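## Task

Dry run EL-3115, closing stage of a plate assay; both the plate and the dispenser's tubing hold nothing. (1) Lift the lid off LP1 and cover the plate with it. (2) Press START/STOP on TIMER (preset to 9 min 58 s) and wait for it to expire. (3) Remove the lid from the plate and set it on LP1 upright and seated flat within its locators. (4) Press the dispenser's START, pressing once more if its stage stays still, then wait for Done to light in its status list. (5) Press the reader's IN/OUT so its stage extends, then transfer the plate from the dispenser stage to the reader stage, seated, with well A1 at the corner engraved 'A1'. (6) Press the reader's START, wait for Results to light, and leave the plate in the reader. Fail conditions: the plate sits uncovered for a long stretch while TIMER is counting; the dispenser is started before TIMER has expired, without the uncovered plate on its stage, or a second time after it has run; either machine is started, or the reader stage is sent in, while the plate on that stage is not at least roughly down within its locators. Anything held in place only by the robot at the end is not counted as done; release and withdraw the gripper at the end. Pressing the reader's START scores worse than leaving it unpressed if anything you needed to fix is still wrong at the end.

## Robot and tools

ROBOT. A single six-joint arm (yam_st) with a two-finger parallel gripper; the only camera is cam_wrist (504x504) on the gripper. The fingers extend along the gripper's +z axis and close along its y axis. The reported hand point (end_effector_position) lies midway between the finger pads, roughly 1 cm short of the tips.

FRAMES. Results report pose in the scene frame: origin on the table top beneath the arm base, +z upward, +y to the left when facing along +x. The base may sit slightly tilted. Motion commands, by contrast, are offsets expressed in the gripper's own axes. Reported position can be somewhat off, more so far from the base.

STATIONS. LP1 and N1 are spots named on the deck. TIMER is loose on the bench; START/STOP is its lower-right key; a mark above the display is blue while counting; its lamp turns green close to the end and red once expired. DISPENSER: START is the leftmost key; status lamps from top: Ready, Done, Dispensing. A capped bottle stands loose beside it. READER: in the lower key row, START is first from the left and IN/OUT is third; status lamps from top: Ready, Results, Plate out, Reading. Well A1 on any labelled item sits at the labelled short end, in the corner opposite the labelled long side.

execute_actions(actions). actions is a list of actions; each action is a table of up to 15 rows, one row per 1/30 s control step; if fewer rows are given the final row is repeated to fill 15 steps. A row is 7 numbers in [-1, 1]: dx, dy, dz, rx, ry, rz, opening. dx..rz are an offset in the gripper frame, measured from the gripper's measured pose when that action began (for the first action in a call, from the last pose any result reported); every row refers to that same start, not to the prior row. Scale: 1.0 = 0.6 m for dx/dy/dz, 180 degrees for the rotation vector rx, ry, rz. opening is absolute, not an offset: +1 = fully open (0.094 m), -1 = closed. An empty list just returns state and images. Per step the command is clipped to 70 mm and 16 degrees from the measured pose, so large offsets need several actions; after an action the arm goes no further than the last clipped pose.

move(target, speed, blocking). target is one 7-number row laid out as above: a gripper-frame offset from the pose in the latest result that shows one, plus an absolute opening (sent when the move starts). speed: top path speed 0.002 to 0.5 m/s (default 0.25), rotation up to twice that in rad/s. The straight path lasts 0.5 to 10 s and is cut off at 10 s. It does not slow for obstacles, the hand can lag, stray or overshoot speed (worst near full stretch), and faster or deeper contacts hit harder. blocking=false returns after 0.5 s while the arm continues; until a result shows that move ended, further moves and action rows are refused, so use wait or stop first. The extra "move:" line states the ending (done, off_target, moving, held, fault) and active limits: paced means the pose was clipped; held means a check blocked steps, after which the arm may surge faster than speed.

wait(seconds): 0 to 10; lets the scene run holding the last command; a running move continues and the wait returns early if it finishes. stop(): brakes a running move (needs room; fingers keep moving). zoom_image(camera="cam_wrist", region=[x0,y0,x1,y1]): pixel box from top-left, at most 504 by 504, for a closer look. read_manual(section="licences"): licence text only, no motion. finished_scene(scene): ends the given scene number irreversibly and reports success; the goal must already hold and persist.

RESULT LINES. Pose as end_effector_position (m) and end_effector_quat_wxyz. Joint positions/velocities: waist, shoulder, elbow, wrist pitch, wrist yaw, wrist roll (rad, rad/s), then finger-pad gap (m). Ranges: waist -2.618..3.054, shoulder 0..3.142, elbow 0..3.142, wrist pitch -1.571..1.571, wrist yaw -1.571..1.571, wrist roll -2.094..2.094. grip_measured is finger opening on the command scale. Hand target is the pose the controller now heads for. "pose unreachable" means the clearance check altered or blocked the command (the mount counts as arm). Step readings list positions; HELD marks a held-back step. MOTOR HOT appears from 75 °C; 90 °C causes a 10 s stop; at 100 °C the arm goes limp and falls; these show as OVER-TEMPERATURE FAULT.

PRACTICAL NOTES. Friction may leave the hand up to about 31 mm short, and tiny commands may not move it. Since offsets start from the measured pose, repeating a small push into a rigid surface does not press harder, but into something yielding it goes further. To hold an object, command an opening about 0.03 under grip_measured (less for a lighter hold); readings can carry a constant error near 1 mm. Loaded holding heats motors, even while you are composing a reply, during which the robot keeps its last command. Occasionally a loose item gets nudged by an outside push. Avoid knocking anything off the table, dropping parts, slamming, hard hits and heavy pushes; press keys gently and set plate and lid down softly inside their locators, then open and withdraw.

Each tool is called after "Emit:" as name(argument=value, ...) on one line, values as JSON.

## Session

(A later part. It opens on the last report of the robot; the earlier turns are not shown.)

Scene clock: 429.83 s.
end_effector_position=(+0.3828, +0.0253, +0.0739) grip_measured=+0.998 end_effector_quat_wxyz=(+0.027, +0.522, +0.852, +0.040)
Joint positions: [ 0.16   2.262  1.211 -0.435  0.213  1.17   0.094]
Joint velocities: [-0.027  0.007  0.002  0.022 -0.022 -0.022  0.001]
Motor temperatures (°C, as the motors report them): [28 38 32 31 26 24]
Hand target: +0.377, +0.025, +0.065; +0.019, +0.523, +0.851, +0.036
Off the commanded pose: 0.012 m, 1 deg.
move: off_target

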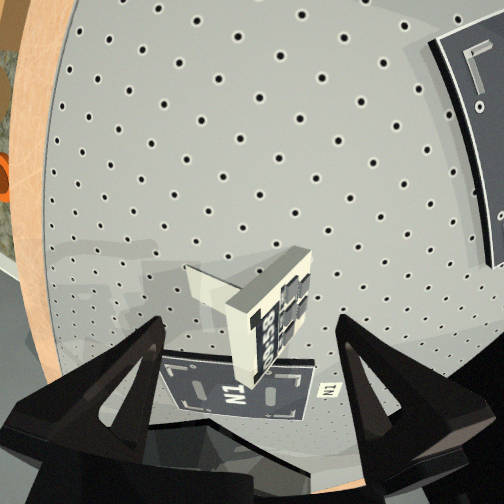

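Emit:
move(target=[-0.015,-0.008,0.05,0.006,0.003,0,1], speed=0.03)

Emit:
zoom_image(camera="cam_wrist", region=[130,220,370,440])

Scene clock: 436.30 s.
end_effector_position=(+0.3804, +0.0179, +0.0492) grip_measured=+0.998 end_effector_quat_wxyz=(+0.017, +0.521, +0.853, +0.032)
Joint positions: [ 0.126  2.331  1.223 -0.397  0.213  1.138  0.094]
Joint velocities: [ 0.007 -0.012 -0.022 -0.007 -0.007  0.007 -0.   ]
Motor temperatures (°C, as the motors report them): [28 39 32 31 26 24]
Hand target: +0.386, +0.016, +0.044; +0.017, +0.522, +0.852, +0.036
Off the commanded pose: 0.008 m, 0 deg.
move: done

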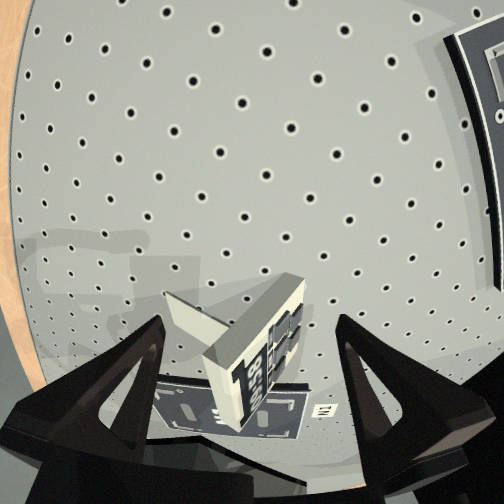

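Region (130, 220, 370, 440) of cam_wrist's 504x504 image, scaled by 2.100, with more detail than that image has; it fills the top 462 rows of this view, and the rest is white.

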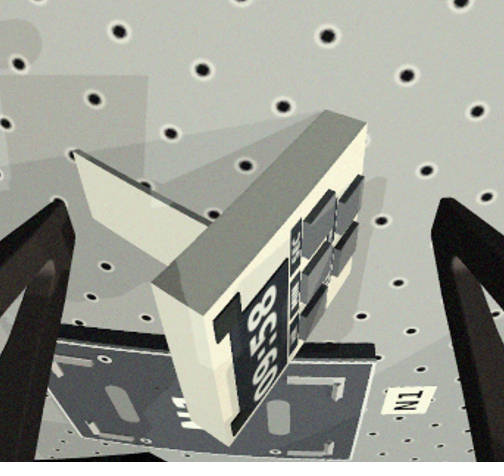

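Emit:
move(target=[-0.014,0.016,0.03,-0.004,-0.002,0,1], speed=0.02)

Emit:
zoom_image(camera="cam_wrist", region=[130,220,370,440])

Scene clock: 441.37 s.
end_effector_position=(+0.3881, +0.0178, +0.0376) grip_measured=+0.998 end_effector_quat_wxyz=(+0.020, +0.519, +0.854, +0.034)
Joint positions: [ 0.117  2.379  1.255 -0.373  0.213  1.124  0.094]
Joint velocities: [-0.002 -0.002  0.017 -0.081  0.007  0.022 -0.   ]
Motor temperatures (°C, as the motors report them): [28 39 33 30 26 24]
Hand target: +0.394, +0.015, +0.032; +0.023, +0.521, +0.853, +0.036
Off the commanded pose: 0.008 m, 0 deg.
move: done

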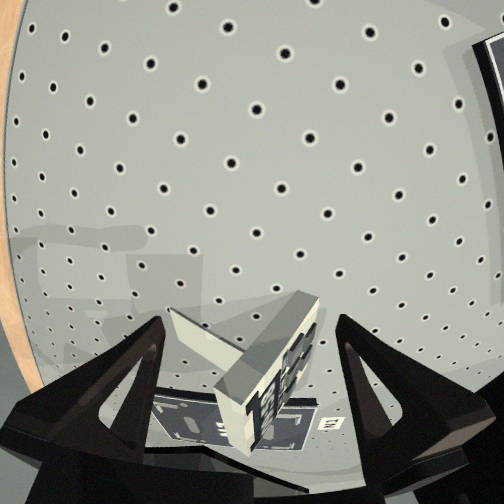

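Region (130, 220, 370, 440) of cam_wrist's 504x504 image, scaled by 2.100, with more detail than that image has; it fills the top 462 rows of this view, and the rest is white.

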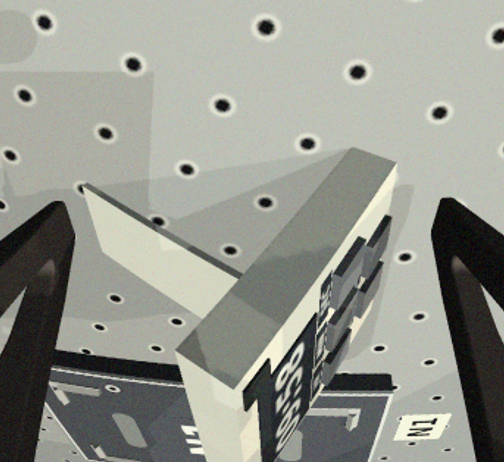

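Closing gradually.

Emit:
move(target=[0,0,0,0,0,0,0.55], speed=0.02)

Emit:
zoom_image(camera="cam_wrist", region=[130,260,370,480])

Scene clock: 445.10 s.
end_effector_position=(+0.3883, +0.0178, +0.0377) grip_measured=+0.553 end_effector_quat_wxyz=(+0.020, +0.519, +0.854, +0.034)
Joint positions: [ 0.117  2.379  1.255 -0.372  0.213  1.123  0.073]
Joint velocities: [-0.002 -0.002  0.002 -0.022 -0.066 -0.037 -0.001]
Motor temperatures (°C, as the motors report them): [28 40 33 30 26 24]
Hand target: +0.388, +0.018, +0.038; +0.020, +0.519, +0.854, +0.034
Off the commanded pose: 0.000 m, 0 deg.
move: done

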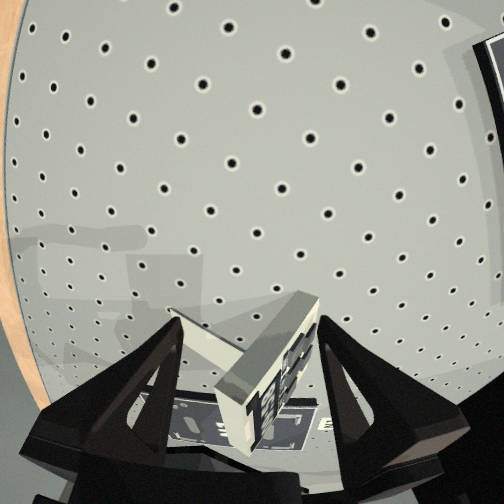

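Region (130, 260, 370, 480) of cam_wrist's 504x504 image, scaled by 2.100, with more detail than that image has; it fills the top 462 rows of this view, and the rest is white.

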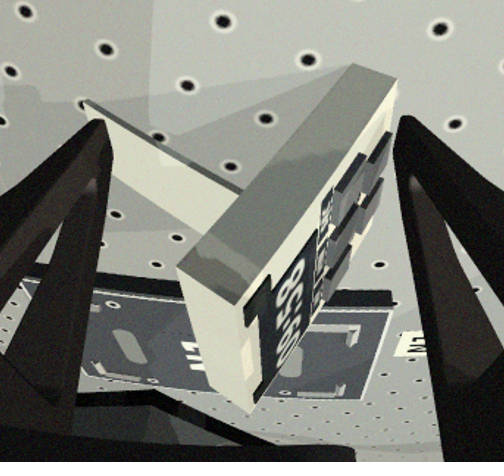

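Emit:
execute_actions(actions=[[[0,0,0,0,0,0,0.5]],[[0,0,0,0,0,0,0.45]],[[0,0,0,0,0,0,0.4]],[[0,0,0,0,0,0,0.35]]])

Emit:
zoom_image(camera="cam_wrist", region=[130,260,370,480])

Scene clock: 450.97 s.
end_effector_position=(+0.3883, +0.0178, +0.0377) grip_measured=+0.353 end_effector_quat_wxyz=(+0.020, +0.519, +0.854, +0.034)
Joint positions: [ 0.117  2.379  1.255 -0.372  0.213  1.123  0.064]
Joint velocities: [-0.022 -0.007 -0.007  0.022  0.095  0.022 -0.   ]
Motor temperatures (°C, as the motors report them): [28 41 33 30 26 24]
Hand target: +0.388, +0.018, +0.038; +0.020, +0.519, +0.854, +0.034
Off the commanded pose: 0.000 m, 0 deg.
Step readings (end_effector_position; steps 1 to 15: 1st action; 16 to 30: 2nd action; 31 to 45: 3rd action; 46 to 60: 4th action):
0: (+0.3883, +0.0178, +0.0377)
1: (+0.3883, +0.0178, +0.0377)
2: (+0.3883, +0.0178, +0.0377)
4: (+0.3883, +0.0178, +0.0377)
8: (+0.3883, +0.0178, +0.0377)
15: (+0.3883, +0.0178, +0.0377)
16: (+0.3883, +0.0178, +0.0377)
17: (+0.3883, +0.0178, +0.0377)
19: (+0.3883, +0.0178, +0.0377)
23: (+0.3883, +0.0178, +0.0377)
30: (+0.3883, +0.0178, +0.0377)
31: (+0.3883, +0.0178, +0.0377)
32: (+0.3883, +0.0178, +0.0377)
34: (+0.3883, +0.0178, +0.0377)
38: (+0.3883, +0.0178, +0.0377)
45: (+0.3883, +0.0178, +0.0377)
46: (+0.3883, +0.0178, +0.0377)
47: (+0.3883, +0.0178, +0.0377)
49: (+0.3883, +0.0178, +0.0377)
53: (+0.3883, +0.0178, +0.0377)
60: end_effector_position above

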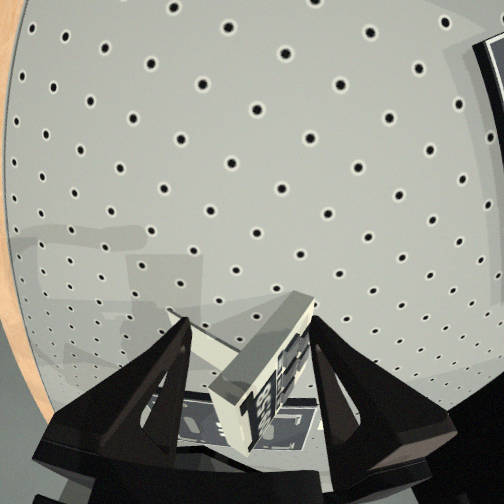

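Region (130, 260, 370, 480) of cam_wrist's 504x504 image, scaled by 2.100, with more detail than that image has; it fills the top 462 rows of this view, and the rest is white.

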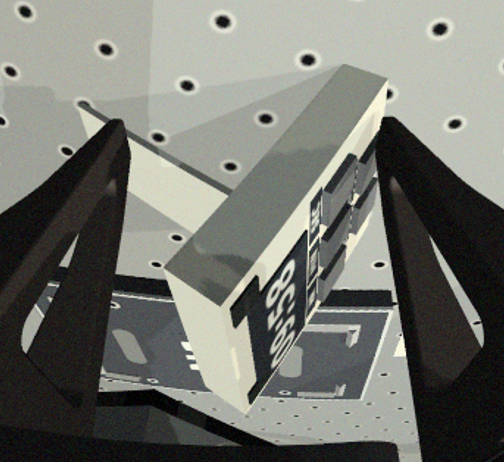

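Emit:
execute_actions(actions=[[[0,0,0,0,0,0,0.31]],[[0,0,0,0,0,0,0.27]],[[0,0,0,0,0,0,0.23]]])

Emit:
zoom_image(camera="cam_wrist", region=[130,260,370,480])

Scene clock: 456.67 s.
end_effector_position=(+0.3883, +0.0178, +0.0377) grip_measured=+0.233 end_effector_quat_wxyz=(+0.020, +0.519, +0.854, +0.034)
Joint positions: [ 0.117  2.379  1.255 -0.372  0.213  1.123  0.058]
Joint velocities: [-0.007 -0.002 -0.012 -0.007  0.051  0.037 -0.   ]
Motor temperatures (°C, as the motors report them): [28 43 33 30 26 24]
Hand target: +0.388, +0.018, +0.038; +0.020, +0.519, +0.854, +0.034
Off the commanded pose: 0.000 m, 0 deg.
Step readings (end_effector_position; steps 1 to 15: 1st action; 16 to 30: 2nd action; 31 to 45: 3rd action):
0: (+0.3883, +0.0178, +0.0377)
1: (+0.3883, +0.0178, +0.0377)
2: (+0.3883, +0.0178, +0.0377)
4: (+0.3883, +0.0178, +0.0377)
8: (+0.3883, +0.0178, +0.0377)
15: (+0.3883, +0.0178, +0.0377)
16: (+0.3883, +0.0178, +0.0377)
17: (+0.3883, +0.0178, +0.0377)
19: (+0.3883, +0.0178, +0.0377)
23: (+0.3883, +0.0178, +0.0377)
30: (+0.3883, +0.0178, +0.0377)
31: (+0.3883, +0.0178, +0.0377)
32: (+0.3883, +0.0178, +0.0377)
34: (+0.3883, +0.0178, +0.0377)
38: (+0.3883, +0.0178, +0.0377)
45: end_effector_position above

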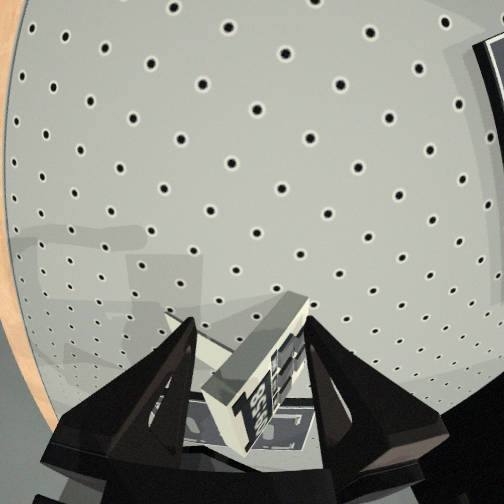

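Region (130, 260, 370, 480) of cam_wrist's 504x504 image, scaled by 2.100, with more detail than that image has; it fills the top 462 rows of this view, and the rest is white.

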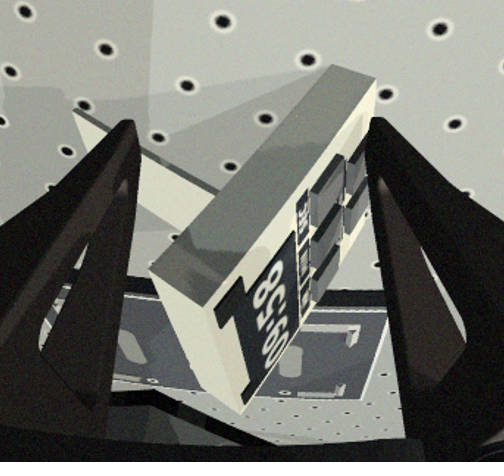

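Emit:
execute_actions(actions=[[[0,0,0,0,0,0,0.2]],[[0,0,0,0,0,0,0.17]],[[0,0,0,0,0,0,0.14]]])

Emit:
zoom_image(camera="cam_wrist", region=[130,260,370,480])

Scene clock: 463.93 s.
end_effector_position=(+0.3883, +0.0178, +0.0377) grip_measured=+0.143 end_effector_quat_wxyz=(+0.020, +0.519, +0.854, +0.034)
Joint positions: [ 0.117  2.379  1.255 -0.372  0.213  1.123  0.054]
Joint velocities: [-0.017 -0.002 -0.007  0.022  0.022 -0.066  0.   ]
Motor temperatures (°C, as the motors report them): [28 44 33 30 26 24]
Hand target: +0.388, +0.018, +0.038; +0.020, +0.519, +0.854, +0.034
Off the commanded pose: 0.000 m, 0 deg.
Step readings (end_effector_position; steps 1 to 15: 1st action; 16 to 30: 2nd action; 31 to 45: 3rd action):
0: (+0.3883, +0.0178, +0.0377)
1: (+0.3883, +0.0178, +0.0377)
2: (+0.3883, +0.0178, +0.0377)
4: (+0.3883, +0.0178, +0.0377)
8: (+0.3883, +0.0178, +0.0377)
15: (+0.3883, +0.0178, +0.0377)
16: (+0.3883, +0.0178, +0.0377)
17: (+0.3883, +0.0178, +0.0377)
19: (+0.3883, +0.0178, +0.0377)
23: (+0.3883, +0.0178, +0.0377)
30: (+0.3883, +0.0178, +0.0377)
31: (+0.3883, +0.0178, +0.0377)
32: (+0.3883, +0.0178, +0.0377)
34: (+0.3883, +0.0178, +0.0377)
38: (+0.3883, +0.0178, +0.0377)
45: end_effector_position above

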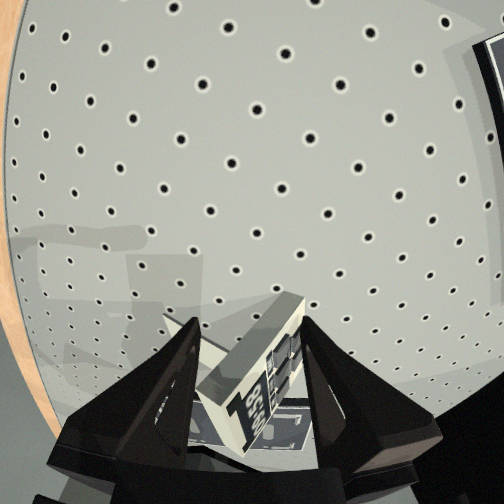

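Region (130, 260, 370, 480) of cam_wrist's 504x504 image, scaled by 2.100, with more detail than that image has; it fills the top 462 rows of this view, and the rest is white.

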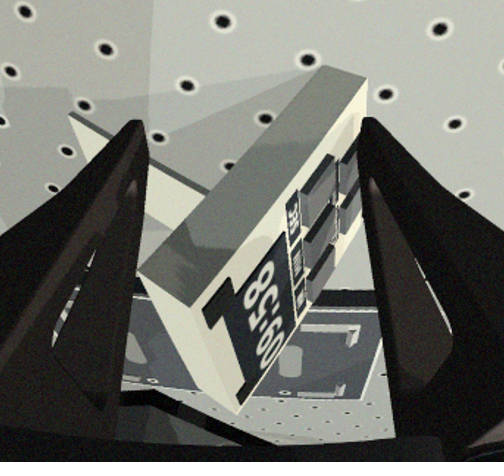

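Emit:
execute_actions(actions=[[[0,0,0,0,0,0,0.11]],[[0,0,0,0,0,0,0.08]],[[0,0,0,0,0,0,0.05]]])

Emit:
zoom_image(camera="cam_wrist", region=[130,260,370,480])

Scene clock: 468.17 s.
end_effector_position=(+0.3883, +0.0178, +0.0377) grip_measured=+0.053 end_effector_quat_wxyz=(+0.020, +0.519, +0.854, +0.034)
Joint positions: [ 0.117  2.379  1.255 -0.372  0.213  1.123  0.049]
Joint velocities: [ 0.012  0.007 -0.002 -0.022  0.037  0.037 -0.   ]
Motor temperatures (°C, as the motors report them): [28 45 33 30 26 24]
Hand target: +0.388, +0.018, +0.038; +0.020, +0.519, +0.854, +0.034
Off the commanded pose: 0.000 m, 0 deg.
Step readings (end_effector_position; steps 1 to 15: 1st action; 16 to 30: 2nd action; 31 to 45: 3rd action):
0: (+0.3883, +0.0178, +0.0377)
1: (+0.3883, +0.0178, +0.0377)
2: (+0.3883, +0.0178, +0.0377)
4: (+0.3883, +0.0178, +0.0377)
8: (+0.3883, +0.0178, +0.0377)
15: (+0.3883, +0.0178, +0.0377)
16: (+0.3883, +0.0178, +0.0377)
17: (+0.3883, +0.0178, +0.0377)
19: (+0.3883, +0.0178, +0.0377)
23: (+0.3883, +0.0178, +0.0377)
30: (+0.3883, +0.0178, +0.0377)
31: (+0.3883, +0.0178, +0.0377)
32: (+0.3883, +0.0178, +0.0377)
34: (+0.3883, +0.0178, +0.0377)
38: (+0.3883, +0.0178, +0.0377)
45: end_effector_position above

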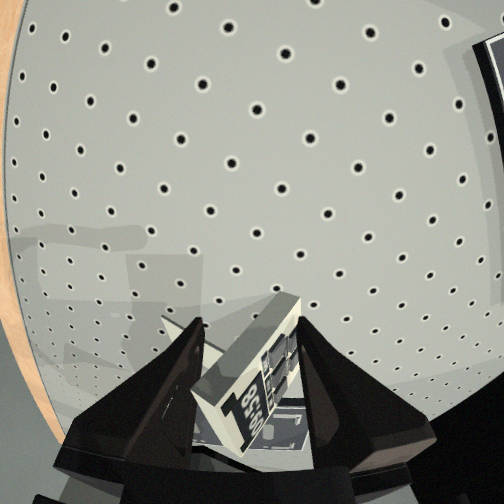

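Region (130, 260, 370, 480) of cam_wrist's 504x504 image, scaled by 2.100, with more detail than that image has; it fills the top 462 rows of this view, and the rest is white.

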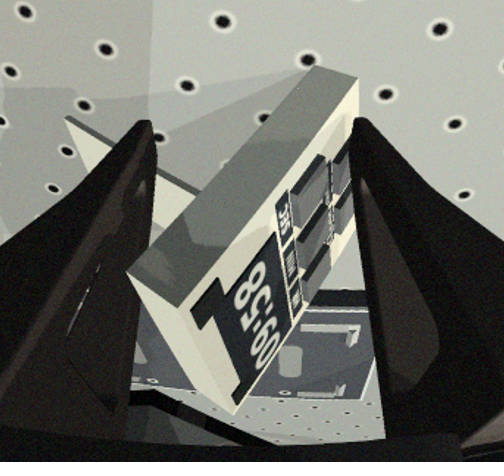

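Emit:
execute_actions(actions=[[[0,0,0,0,0,0,0.02]],[[0,0,0,0,0,0,-0.01]],[[0,0,0,0,0,0,-0.04]]])

Emit:
zoom_image(camera="cam_wrist", region=[130,260,370,480])

Scene clock: 473.47 s.
end_effector_position=(+0.3883, +0.0178, +0.0377) grip_measured=-0.037 end_effector_quat_wxyz=(+0.020, +0.519, +0.854, +0.034)
Joint positions: [ 0.117  2.379  1.255 -0.372  0.213  1.123  0.045]
Joint velocities: [-0.007 -0.022  0.007  0.007  0.066  0.007  0.002]
Motor temperatures (°C, as the motors report them): [28 46 33 30 26 24]
Hand target: +0.388, +0.018, +0.038; +0.020, +0.519, +0.854, +0.034
Off the commanded pose: 0.000 m, 0 deg.
Step readings (end_effector_position; steps 1 to 15: 1st action; 16 to 30: 2nd action; 31 to 45: 3rd action):
0: (+0.3883, +0.0178, +0.0377)
1: (+0.3883, +0.0178, +0.0377)
2: (+0.3883, +0.0178, +0.0377)
4: (+0.3883, +0.0178, +0.0377)
8: (+0.3883, +0.0178, +0.0377)
15: (+0.3883, +0.0178, +0.0377)
16: (+0.3883, +0.0178, +0.0377)
17: (+0.3883, +0.0178, +0.0377)
19: (+0.3883, +0.0178, +0.0377)
23: (+0.3883, +0.0178, +0.0377)
30: (+0.3883, +0.0178, +0.0377)
31: (+0.3883, +0.0178, +0.0377)
32: (+0.3883, +0.0178, +0.0377)
34: (+0.3883, +0.0178, +0.0377)
38: (+0.3883, +0.0178, +0.0377)
45: end_effector_position above

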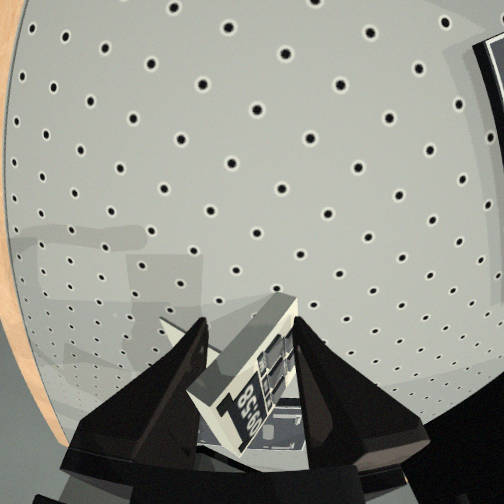

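Region (130, 260, 370, 480) of cam_wrist's 504x504 image, scaled by 2.100, with more detail than that image has; it fills the top 462 rows of this view, and the rest is white.

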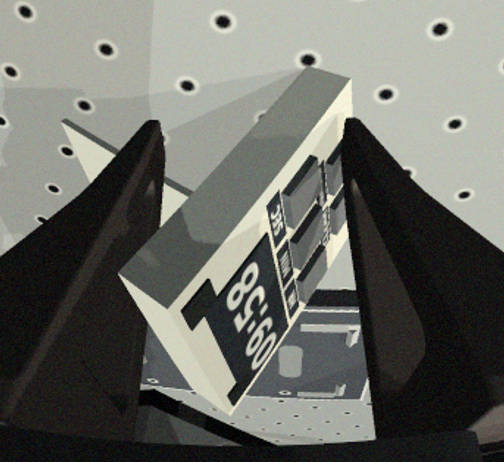

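Emit:
move(target=[0,0,0,0,0,0,1])

Emit:
move(target=[0.02,0.02,-0.14,0.015,0,-0.08,1], speed=0.06)

Scene clock: 478.90 s.
end_effector_position=(+0.3883, +0.0178, +0.0377) grip_measured=+0.998 end_effector_quat_wxyz=(+0.020, +0.519, +0.854, +0.034)
Joint positions: [ 0.117  2.379  1.255 -0.372  0.213  1.123  0.094]
Joint velocities: [-0.007 -0.017  0.007  0.007 -0.022 -0.066  0.   ]
Motor temperatures (°C, as the motors report them): [28 46 33 29 26 24]
Hand target: +0.388, +0.018, +0.038; +0.020, +0.519, +0.854, +0.034
Off the commanded pose: 0.000 m, 0 deg.
move: done

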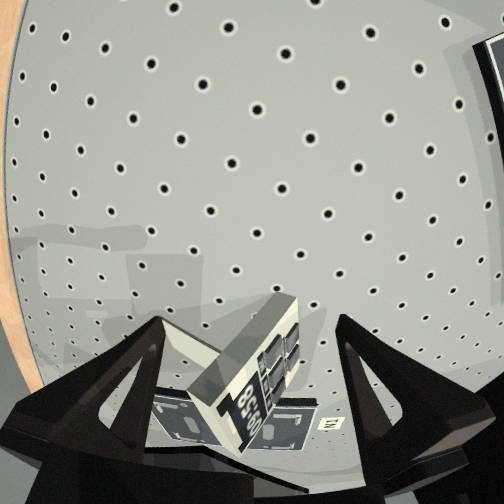

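Scene clock: 481.50 s.
end_effector_position=(+0.3776, +0.0300, +0.1091) grip_measured=+0.998 end_effector_quat_wxyz=(-0.002, +0.414, +0.910, +0.004)
Joint positions: [ 0.207  2.233  1.331 -0.689  0.237  0.994  0.094]
Joint velocities: [-0.007 -0.002 -0.007  0.037 -0.022 -0.095  0.001]
Motor temperatures (°C, as the motors report them): [28 47 33 29 26 24]
Hand target: +0.386, +0.031, +0.121; +0.012, +0.408, +0.913, +0.009
Off the commanded pose: 0.017 m, 2 deg.
move: off_target

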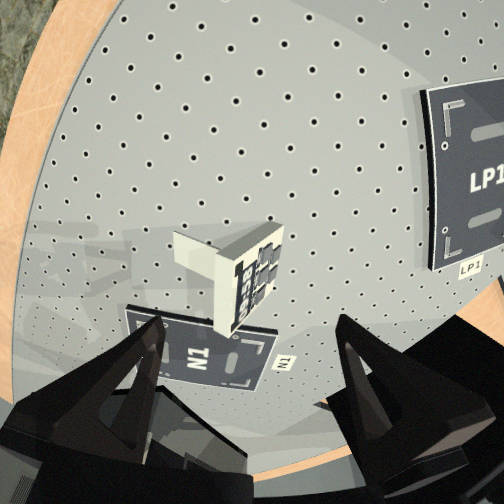

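Emit:
move(target=[-0.016,0.026,0.085,0.004,0.003,0,1], speed=0.04)

Emit:
zoom_image(camera="cam_wrist", region=[130,220,370,440])

Scene clock: 489.30 s.
end_effector_position=(+0.3899, +0.0353, +0.0639) grip_measured=+0.998 end_effector_quat_wxyz=(-0.013, +0.412, +0.911, -0.002)
Joint positions: [ 0.187  2.395  1.41  -0.626  0.237  0.975  0.094]
Joint velocities: [-0.002 -0.002  0.007 -0.022 -0.051  0.007 -0.   ]
Motor temperatures (°C, as the motors report them): [28 48 34 29 26 24]
Hand target: +0.397, +0.033, +0.059; -0.009, +0.414, +0.910, +0.001
Off the commanded pose: 0.008 m, 1 deg.
move: done

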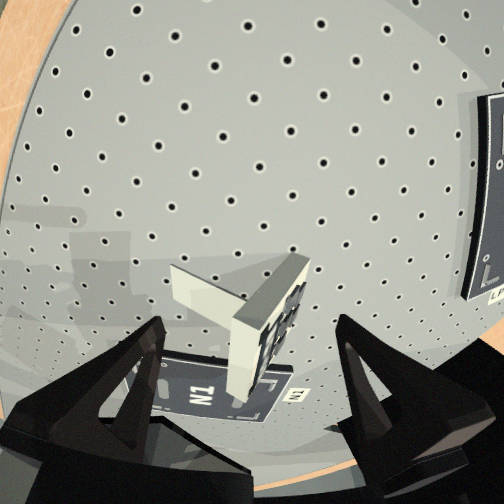

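Region (130, 220, 370, 440) of cam_wrist's 504x504 image, scaled by 2.100, with more detail than that image has; it fills the top 462 rows of this view, and the rest is white.

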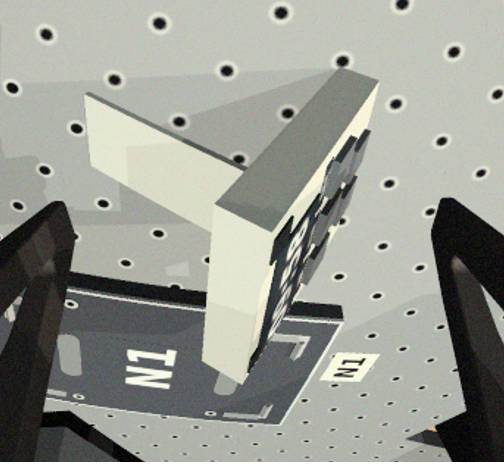

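Emit:
move(target=[-0.017,0.015,0.06,-0.007,-0.009,0,1], speed=0.025)

Emit:
zoom_image(camera="cam_wrist", region=[130,260,370,480])

Scene clock: 495.23 s.
end_effector_position=(+0.3958, +0.0372, +0.0332) grip_measured=+0.998 end_effector_quat_wxyz=(-0.002, +0.409, +0.912, +0.002)
Joint positions: [ 0.173  2.475  1.411 -0.519  0.24   0.949  0.094]
Joint velocities: [ 0.007 -0.012 -0.002  0.007 -0.095  0.066  0.   ]
Motor temperatures (°C, as the motors report them): [28 48 34 29 26 24]
Hand target: +0.403, +0.033, +0.028; +0.005, +0.412, +0.911, +0.002
Off the commanded pose: 0.009 m, 1 deg.
move: done

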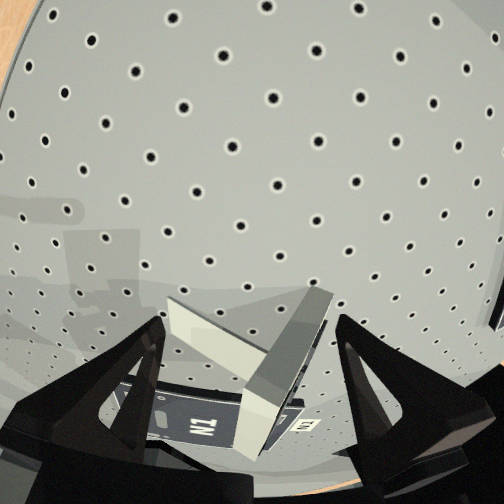

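Region (130, 260, 370, 480) of cam_wrist's 504x504 image, scaled by 2.100, with more detail than that image has; it fills the top 462 rows of this view, and the rest is white.

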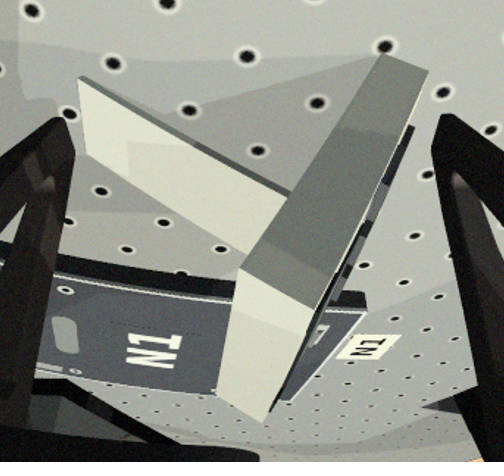

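Emit:
move(target=[-0.0087,-0.0072,0,0.008,-0.0097,0,0.7], speed=0.01)

Emit:
execute_actions(actions=[[[0,0,0,0,0,0,0.64]],[[0,0,0,0,0,0,0.58]],[[0,0,0,0,0,0,0.52]],[[0,0,0,0,0,0,0.46]]])

Emit:
zoom_image(camera="cam_wrist", region=[130,260,370,480])

Scene clock: 507.87 s.
end_effector_position=(+0.3969, +0.0317, +0.0333) grip_measured=+0.703 end_effector_quat_wxyz=(+0.007, +0.409, +0.912, -0.011)
Joint positions: [ 0.173  2.475  1.411 -0.517  0.273  0.948  0.08 ]
Joint velocities: [-0.027 -0.002 -0.002 -0.007 -0.051  0.022 -0.001]
Motor temperatures (°C, as the motors report them): [28 49 34 29 26 24]
Hand target: +0.396, +0.030, +0.033; +0.007, +0.409, +0.912, -0.015
Off the commanded pose: 0.002 m, 0 deg.
move: done

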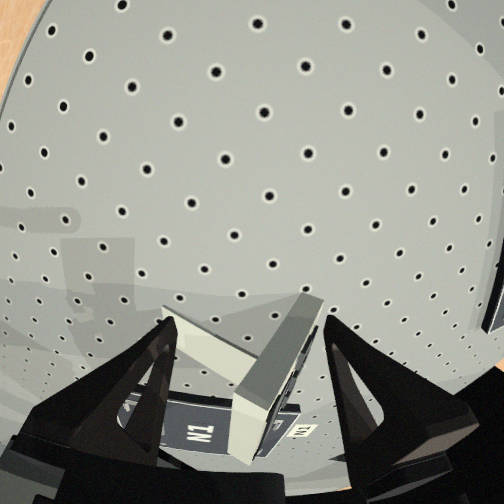

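Scene clock: 509.87 s.
end_effector_position=(+0.3969, +0.0317, +0.0333) grip_measured=+0.463 end_effector_quat_wxyz=(+0.007, +0.409, +0.912, -0.011)
Joint positions: [ 0.173  2.475  1.411 -0.517  0.273  0.948  0.069]
Joint velocities: [-0.007  0.027 -0.022  0.022 -0.037 -0.022  0.001]
Motor temperatures (°C, as the motors report them): [28 49 34 29 26 24]
Hand target: +0.397, +0.032, +0.033; +0.007, +0.409, +0.912, -0.011
Off the commanded pose: 0.000 m, 0 deg.
Step readings (end_effector_position; steps 1 to 15: 1st action; 16 to 30: 2nd action; 31 to 45: 3rd action; 46 to 60: 4th action):
0: (+0.3969, +0.0317, +0.0333)
1: (+0.3969, +0.0317, +0.0333)
2: (+0.3969, +0.0317, +0.0333)
4: (+0.3969, +0.0317, +0.0333)
8: (+0.3969, +0.0317, +0.0333)
15: (+0.3969, +0.0317, +0.0333)
16: (+0.3969, +0.0317, +0.0333)
17: (+0.3969, +0.0317, +0.0333)
19: (+0.3969, +0.0317, +0.0333)
23: (+0.3969, +0.0317, +0.0333)
30: (+0.3969, +0.0317, +0.0333)
31: (+0.3969, +0.0317, +0.0333)
32: (+0.3969, +0.0317, +0.0333)
34: (+0.3969, +0.0317, +0.0333)
38: (+0.3969, +0.0317, +0.0333)
45: (+0.3969, +0.0317, +0.0333)
46: (+0.3969, +0.0317, +0.0333)
47: (+0.3969, +0.0317, +0.0333)
49: (+0.3969, +0.0317, +0.0333)
53: (+0.3969, +0.0317, +0.0333)
60: end_effector_position above

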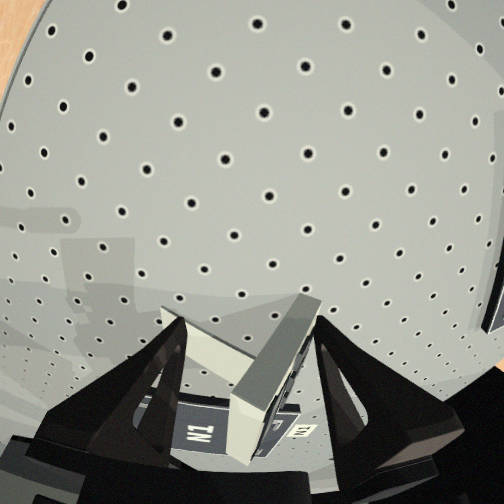

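Region (130, 260, 370, 480) of cam_wrist's 504x504 image, scaled by 2.100, with more detail than that image has; it fills the top 462 rows of this view, and the rest is white.

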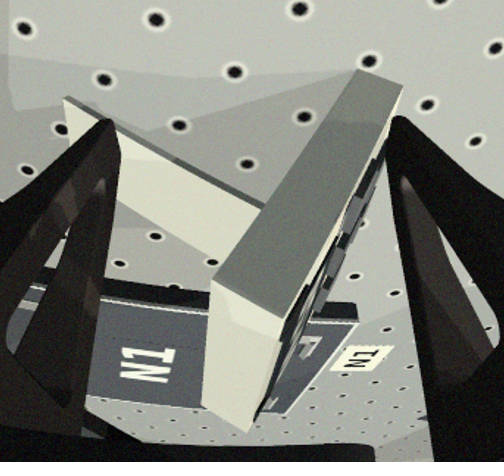

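Emit:
execute_actions(actions=[[[0,0,0,0,0,0,0.42]],[[0,0,0,0,0,0,0.38]],[[0,0,0,0,0,0,0.34]]])

Emit:
zoom_image(camera="cam_wrist", region=[130,260,370,480])

Scene clock: 516.73 s.
end_effector_position=(+0.3966, +0.0314, +0.0336) grip_measured=+0.345 end_effector_quat_wxyz=(+0.007, +0.409, +0.912, -0.012)
Joint positions: [ 0.173  2.474  1.411 -0.519  0.274  0.948  0.063]
Joint velocities: [ 0.002  0.007 -0.002 -0.037 -0.007 -0.095  0.   ]
Motor temperatures (°C, as the motors report them): [28 50 34 29 26 24]
Hand target: +0.397, +0.032, +0.033; +0.007, +0.409, +0.912, -0.011
Off the commanded pose: 0.000 m, 0 deg.
Step readings (end_effector_position; steps 1 to 15: 1st action; 16 to 30: 2nd action; 31 to 45: 3rd action):
0: (+0.3969, +0.0317, +0.0333)
1: (+0.3969, +0.0317, +0.0333)
2: (+0.3969, +0.0317, +0.0333)
4: (+0.3969, +0.0317, +0.0333)
8: (+0.3969, +0.0317, +0.0333)
15: (+0.3969, +0.0317, +0.0333)
16: (+0.3969, +0.0317, +0.0333)
17: (+0.3968, +0.0317, +0.0333)
19: (+0.3968, +0.0317, +0.0333)
23: (+0.3968, +0.0317, +0.0333)
30: (+0.3968, +0.0317, +0.0333)
31: (+0.3967, +0.0315, +0.0333)
32: (+0.3965, +0.0314, +0.0334)
34: (+0.3966, +0.0314, +0.0336)
38: (+0.3966, +0.0314, +0.0336)
45: end_effector_position above

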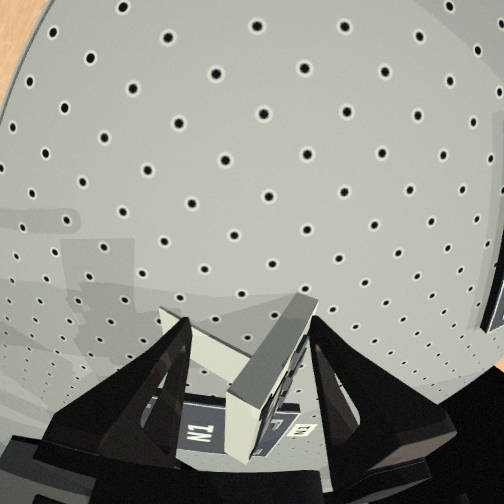

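Region (130, 260, 370, 480) of cam_wrist's 504x504 image, scaled by 2.100, with more detail than that image has; it fills the top 462 rows of this view, and the rest is white.

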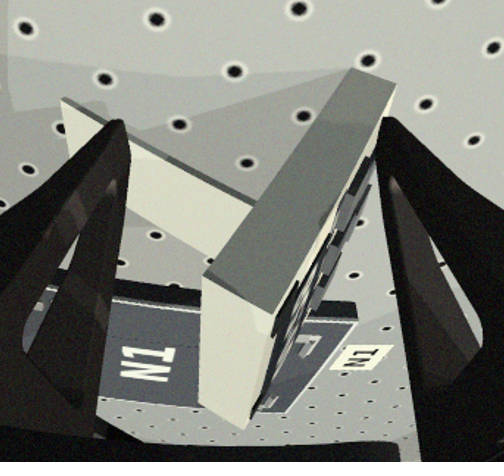

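Emit:
execute_actions(actions=[[[0,0,0,0,0,0,0.31]],[[0,0,0,0,0,0,1]]])

Emit:
move(target=[0,0,-0.15,0,0,0,1], speed=0.08)

Emit:
move(target=[0.05,-0.15,-0.08,0,0,0,1], speed=0.12)

Scene clock: 521.43 s.
end_effector_position=(+0.3966, +0.0310, +0.0341) grip_measured=+0.998 end_effector_quat_wxyz=(+0.007, +0.409, +0.912, -0.013)
Joint positions: [ 0.173  2.473  1.411 -0.521  0.276  0.948  0.094]
Joint velocities: [-0.012 -0.012 -0.017 -0.007 -0.037  0.037  0.001]
Motor temperatures (°C, as the motors report them): [28 51 34 29 26 24]
Hand target: +0.397, +0.031, +0.034; +0.007, +0.409, +0.912, -0.013
Off the commanded pose: 0.000 m, 0 deg.
Step readings (end_effector_position; steps 1 to 15: 1st action; 16 to 30: 2nd action):
0: (+0.3966, +0.0314, +0.0336)
1: (+0.3965, +0.0313, +0.0336)
2: (+0.3967, +0.0311, +0.0341)
4: (+0.3967, +0.0310, +0.0341)
8: (+0.3967, +0.0310, +0.0341)
15: (+0.3967, +0.0310, +0.0341)
16: (+0.3967, +0.0310, +0.0341)
17: (+0.3969, +0.0311, +0.0341)
19: (+0.3966, +0.0310, +0.0341)
23: (+0.3966, +0.0310, +0.0341)
30: end_effector_position above

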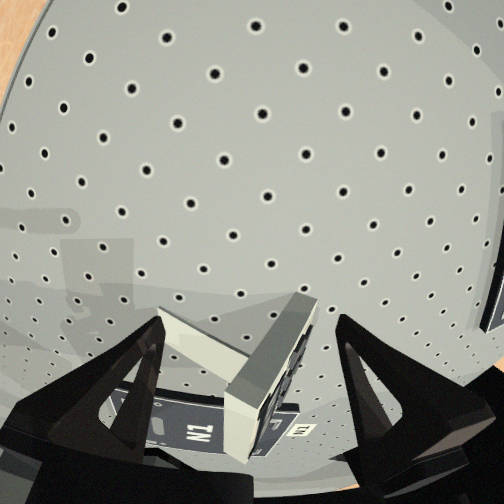

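Scene clock: 523.07 s.
end_effector_position=(+0.3878, +0.0321, +0.1122) grip_measured=+0.998 end_effector_quat_wxyz=(-0.003, +0.407, +0.913, -0.020)
Joint positions: [ 0.227  2.285  1.43  -0.769  0.276  1.006  0.094]
Joint velocities: [-0.032 -0.002 -0.012 -0.095  0.051  0.066  0.   ]
Motor temperatures (°C, as the motors report them): [28 51 34 29 26 24]
Hand target: +0.395, +0.035, +0.123; +0.007, +0.409, +0.912, -0.014
Off the commanded pose: 0.015 m, 1 deg.
move: off_target

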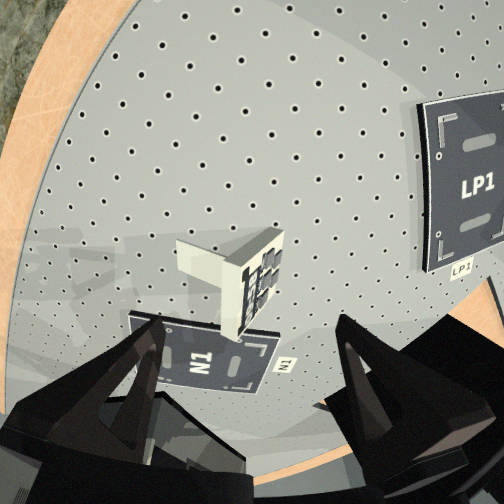

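Scene clock: 524.30 s.
end_effector_position=(+0.3079, +0.0023, +0.1611) grip_measured=+0.998 end_effector_quat_wxyz=(+0.002, +0.408, +0.913, -0.016)
Joint positions: [ 0.213  1.898  1.059 -0.767  0.276  0.99   0.094]
Joint velocities: [-0.012  0.017 -0.002  0.007  0.022 -0.051  0.   ]
Motor temperatures (°C, as the motors report them): [28 52 34 29 26 24]
Hand target: +0.300, -0.002, +0.161; -0.003, +0.407, +0.913, -0.020
Off the commanded pose: 0.009 m, 1 deg.
move: done

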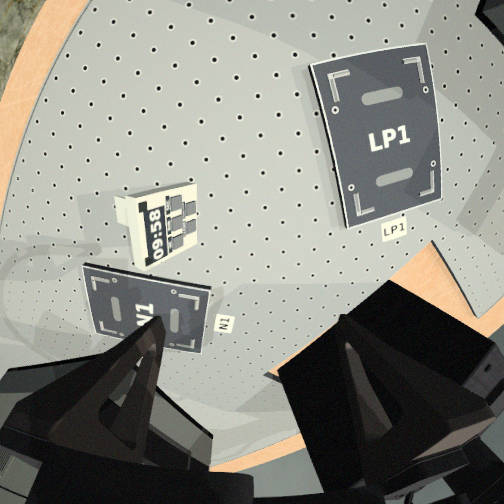

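Emit:
move(target=[-0.062,0.155,0.1,-0.02,0.004,0,1], speed=0.1)

Scene clock: 532.20 s.
end_effector_position=(+0.3974, +0.0360, +0.1056) grip_measured=+0.998 end_effector_quat_wxyz=(+0.010, +0.404, +0.915, +0.011)
Joint positions: [ 0.213  2.284  1.402 -0.681  0.238  0.971  0.094]
Joint velocities: [-0.012  0.002  0.037  0.022  0.037 -0.066  0.   ]
Motor temperatures (°C, as the motors report them): [28 51 34 29 26 24]
Hand target: +0.403, +0.033, +0.101; +0.010, +0.407, +0.913, +0.015
Off the commanded pose: 0.008 m, 1 deg.
move: done

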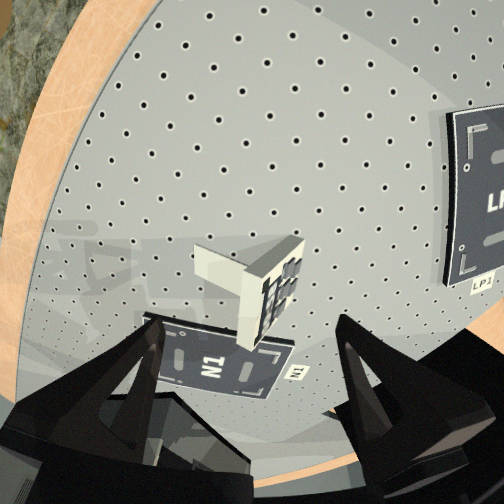

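Emit:
move(target=[-0.008,0.0,0.118,-0.002,-0.002,0,1], speed=0.04)

Emit:
zoom_image(camera="cam_wrist", region=[130,260,370,480])

Scene clock: 537.70 s.
end_effector_position=(+0.4084, +0.0351, +0.0454) grip_measured=+0.998 end_effector_quat_wxyz=(+0.021, +0.405, +0.914, +0.017)
Joint positions: [ 0.171  2.438  1.402 -0.491  0.238  0.923  0.094]
Joint velocities: [ 0.002  0.012 -0.002  0.022  0.007 -0.007 -0.001]
Motor temperatures (°C, as the motors report them): [28 51 34 29 26 24]
Hand target: +0.404, +0.033, +0.036; +0.014, +0.404, +0.915, +0.013
Off the commanded pose: 0.012 m, 1 deg.
move: off_target

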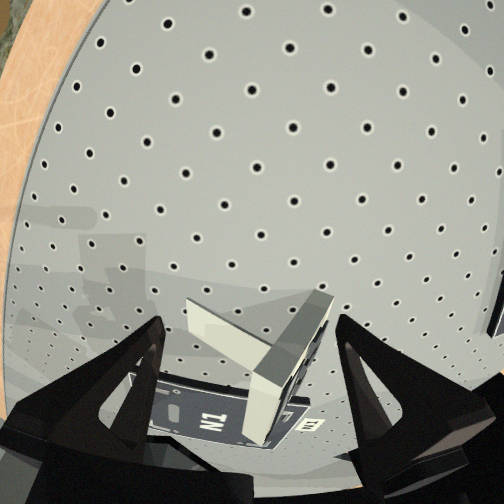

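Region (130, 260, 370, 480) of cam_wrist's 504x504 image, scaled by 2.100, with more detail than that image has; it fills the top 462 rows of this view, and the rest is white.

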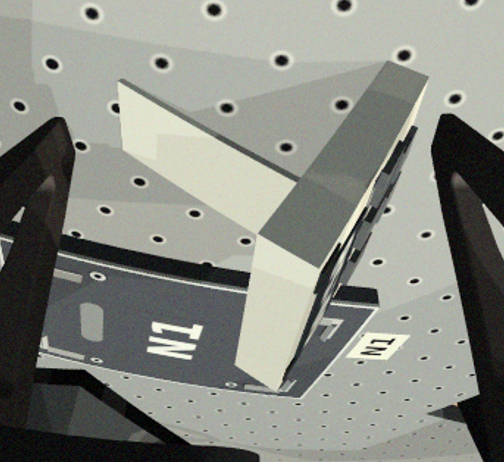

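Emit:
move(target=[0.0135,-0.015,0.02,0.0117,0.0105,0,1], speed=0.015)

Emit:
zoom_image(camera="cam_wrist", region=[130,260,370,480])

Scene clock: 544.27 s.
end_effector_position=(+0.4062, +0.0349, +0.0453) grip_measured=+0.998 end_effector_quat_wxyz=(+0.017, +0.403, +0.915, +0.015)
Joint positions: [ 0.171  2.438  1.402 -0.5    0.238  0.923  0.094]
Joint velocities: [-0.007 -0.007 -0.012 -0.007 -0.022 -0.051  0.001]
Motor temperatures (°C, as the motors report them): [28 51 34 29 26 24]
Hand target: +0.397, +0.035, +0.033; -0.001, +0.405, +0.914, +0.007
Off the commanded pose: 0.016 m, 2 deg.
move: off_target

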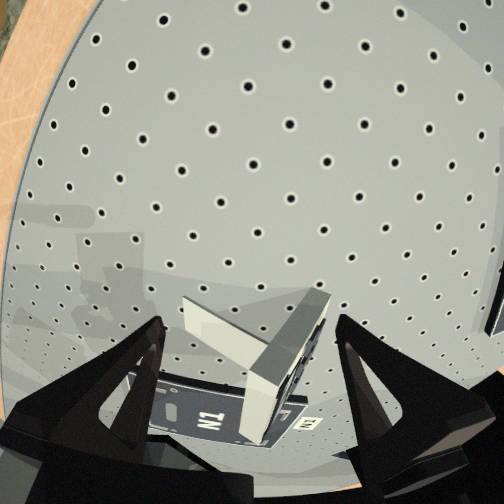

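Region (130, 260, 370, 480) of cam_wrist's 504x504 image, scaled by 2.100, with more detail than that image has; it fills the top 462 rows of this view, and the rest is white.

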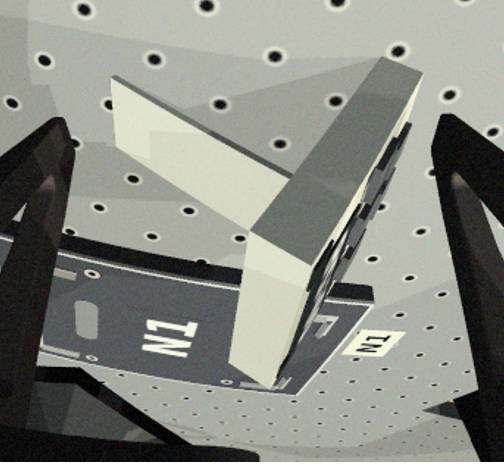

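Emit:
move(target=[0.018,-0.02,0.027,0.015,0.0135,0,1], speed=0.015)

Emit:
zoom_image(camera="cam_wrist", region=[130,260,370,480])

Scene clock: 550.40 s.
end_effector_position=(+0.3980, +0.0362, +0.0371) grip_measured=+0.998 end_effector_quat_wxyz=(+0.003, +0.400, +0.917, +0.007)
Joint positions: [ 0.171  2.46   1.402 -0.511  0.238  0.923  0.094]
Joint velocities: [-0.007 -0.007 -0.002  0.007 -0.022 -0.066 -0.   ]
Motor temperatures (°C, as the motors report them): [28 51 34 29 26 24]
Hand target: +0.391, +0.035, +0.029; -0.012, +0.404, +0.915, +0.002
Off the commanded pose: 0.011 m, 2 deg.
move: off_target

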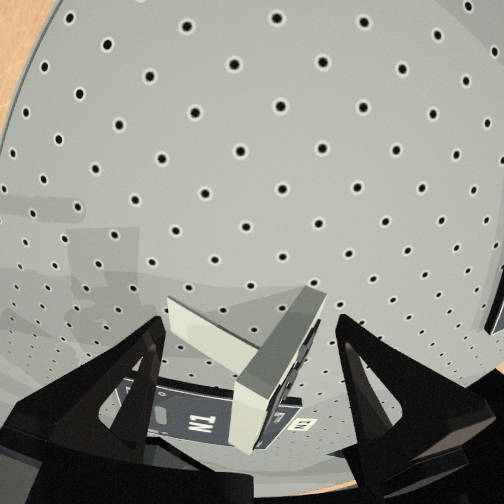

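Region (130, 260, 370, 480) of cam_wrist's 504x504 image, scaled by 2.100, with more detail than that image has; it fills the top 462 rows of this view, and the rest is white.

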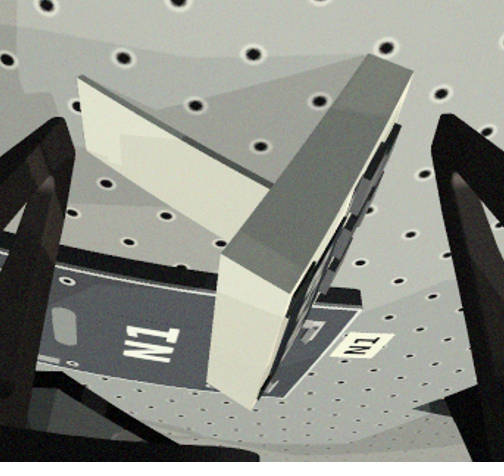

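Emit:
move(target=[0.006,-0.0068,0,0.0053,0.0047,0,0.6], speed=0.01)

Emit:
execute_actions(actions=[[[0,0,0,0,0,0,0.52]],[[0,0,0,0,0,0,0.44]],[[0,0,0,0,0,0,0.38]],[[0,0,0,0,0,0,0.33]]])

Emit:
zoom_image(camera="cam_wrist", region=[130,260,370,480])

Scene clock: 557.70 s.
end_effector_position=(+0.3955, +0.0359, +0.0371) grip_measured=+0.603 end_effector_quat_wxyz=(-0.001, +0.399, +0.917, +0.004)
Joint positions: [ 0.171  2.46   1.402 -0.521  0.238  0.923  0.075]
Joint velocities: [ 0.012 -0.002 -0.017 -0.066  0.037 -0.037  0.   ]
Motor temperatures (°C, as the motors report them): [28 51 34 28 26 24]
Hand target: +0.393, +0.036, +0.037; -0.007, +0.400, +0.916, +0.002
Off the commanded pose: 0.003 m, 1 deg.
move: done

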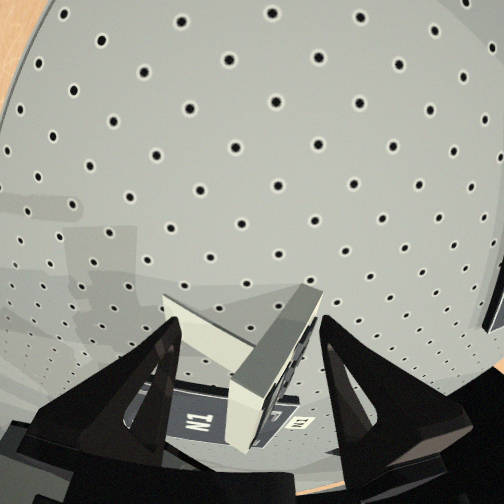

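Scene clock: 559.70 s.
end_effector_position=(+0.3955, +0.0358, +0.0371) grip_measured=+0.333 end_effector_quat_wxyz=(-0.001, +0.399, +0.917, +0.004)
Joint positions: [ 0.171  2.46   1.402 -0.521  0.238  0.923  0.063]
Joint velocities: [ 0.032  0.002 -0.007 -0.007 -0.022 -0.007 -0.   ]
Motor temperatures (°C, as the motors report them): [28 51 34 28 26 24]
Hand target: +0.395, +0.036, +0.037; -0.001, +0.399, +0.917, +0.004
Off the commanded pose: 0.000 m, 0 deg.
Step readings (end_effector_position; steps 1 to 15: 1st action; 16 to 30: 2nd action; 31 to 45: 3rd action; 46 to 60: 4th action):
0: (+0.3955, +0.0359, +0.0371)
1: (+0.3955, +0.0359, +0.0371)
2: (+0.3955, +0.0359, +0.0371)
4: (+0.3955, +0.0359, +0.0371)
8: (+0.3955, +0.0359, +0.0371)
15: (+0.3955, +0.0359, +0.0371)
16: (+0.3955, +0.0359, +0.0371)
17: (+0.3955, +0.0359, +0.0371)
19: (+0.3955, +0.0359, +0.0371)
23: (+0.3955, +0.0359, +0.0371)
30: (+0.3955, +0.0359, +0.0371)
31: (+0.3955, +0.0359, +0.0371)
32: (+0.3955, +0.0359, +0.0371)
34: (+0.3955, +0.0359, +0.0371)
38: (+0.3955, +0.0359, +0.0371)
45: (+0.3955, +0.0359, +0.0371)
46: (+0.3955, +0.0358, +0.0371)
47: (+0.3955, +0.0358, +0.0371)
49: (+0.3955, +0.0358, +0.0371)
53: (+0.3955, +0.0358, +0.0371)
60: end_effector_position above

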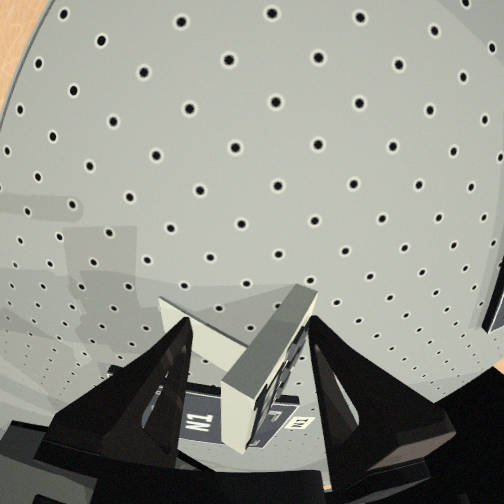

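Region (130, 260, 370, 480) of cam_wrist's 504x504 image, scaled by 2.100, with more detail than that image has; it fills the top 462 rows of this view, and the rest is white.

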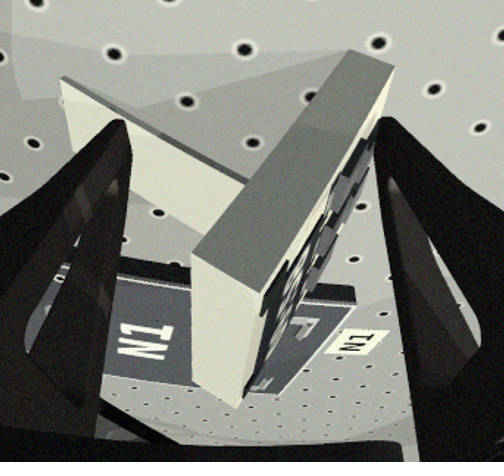

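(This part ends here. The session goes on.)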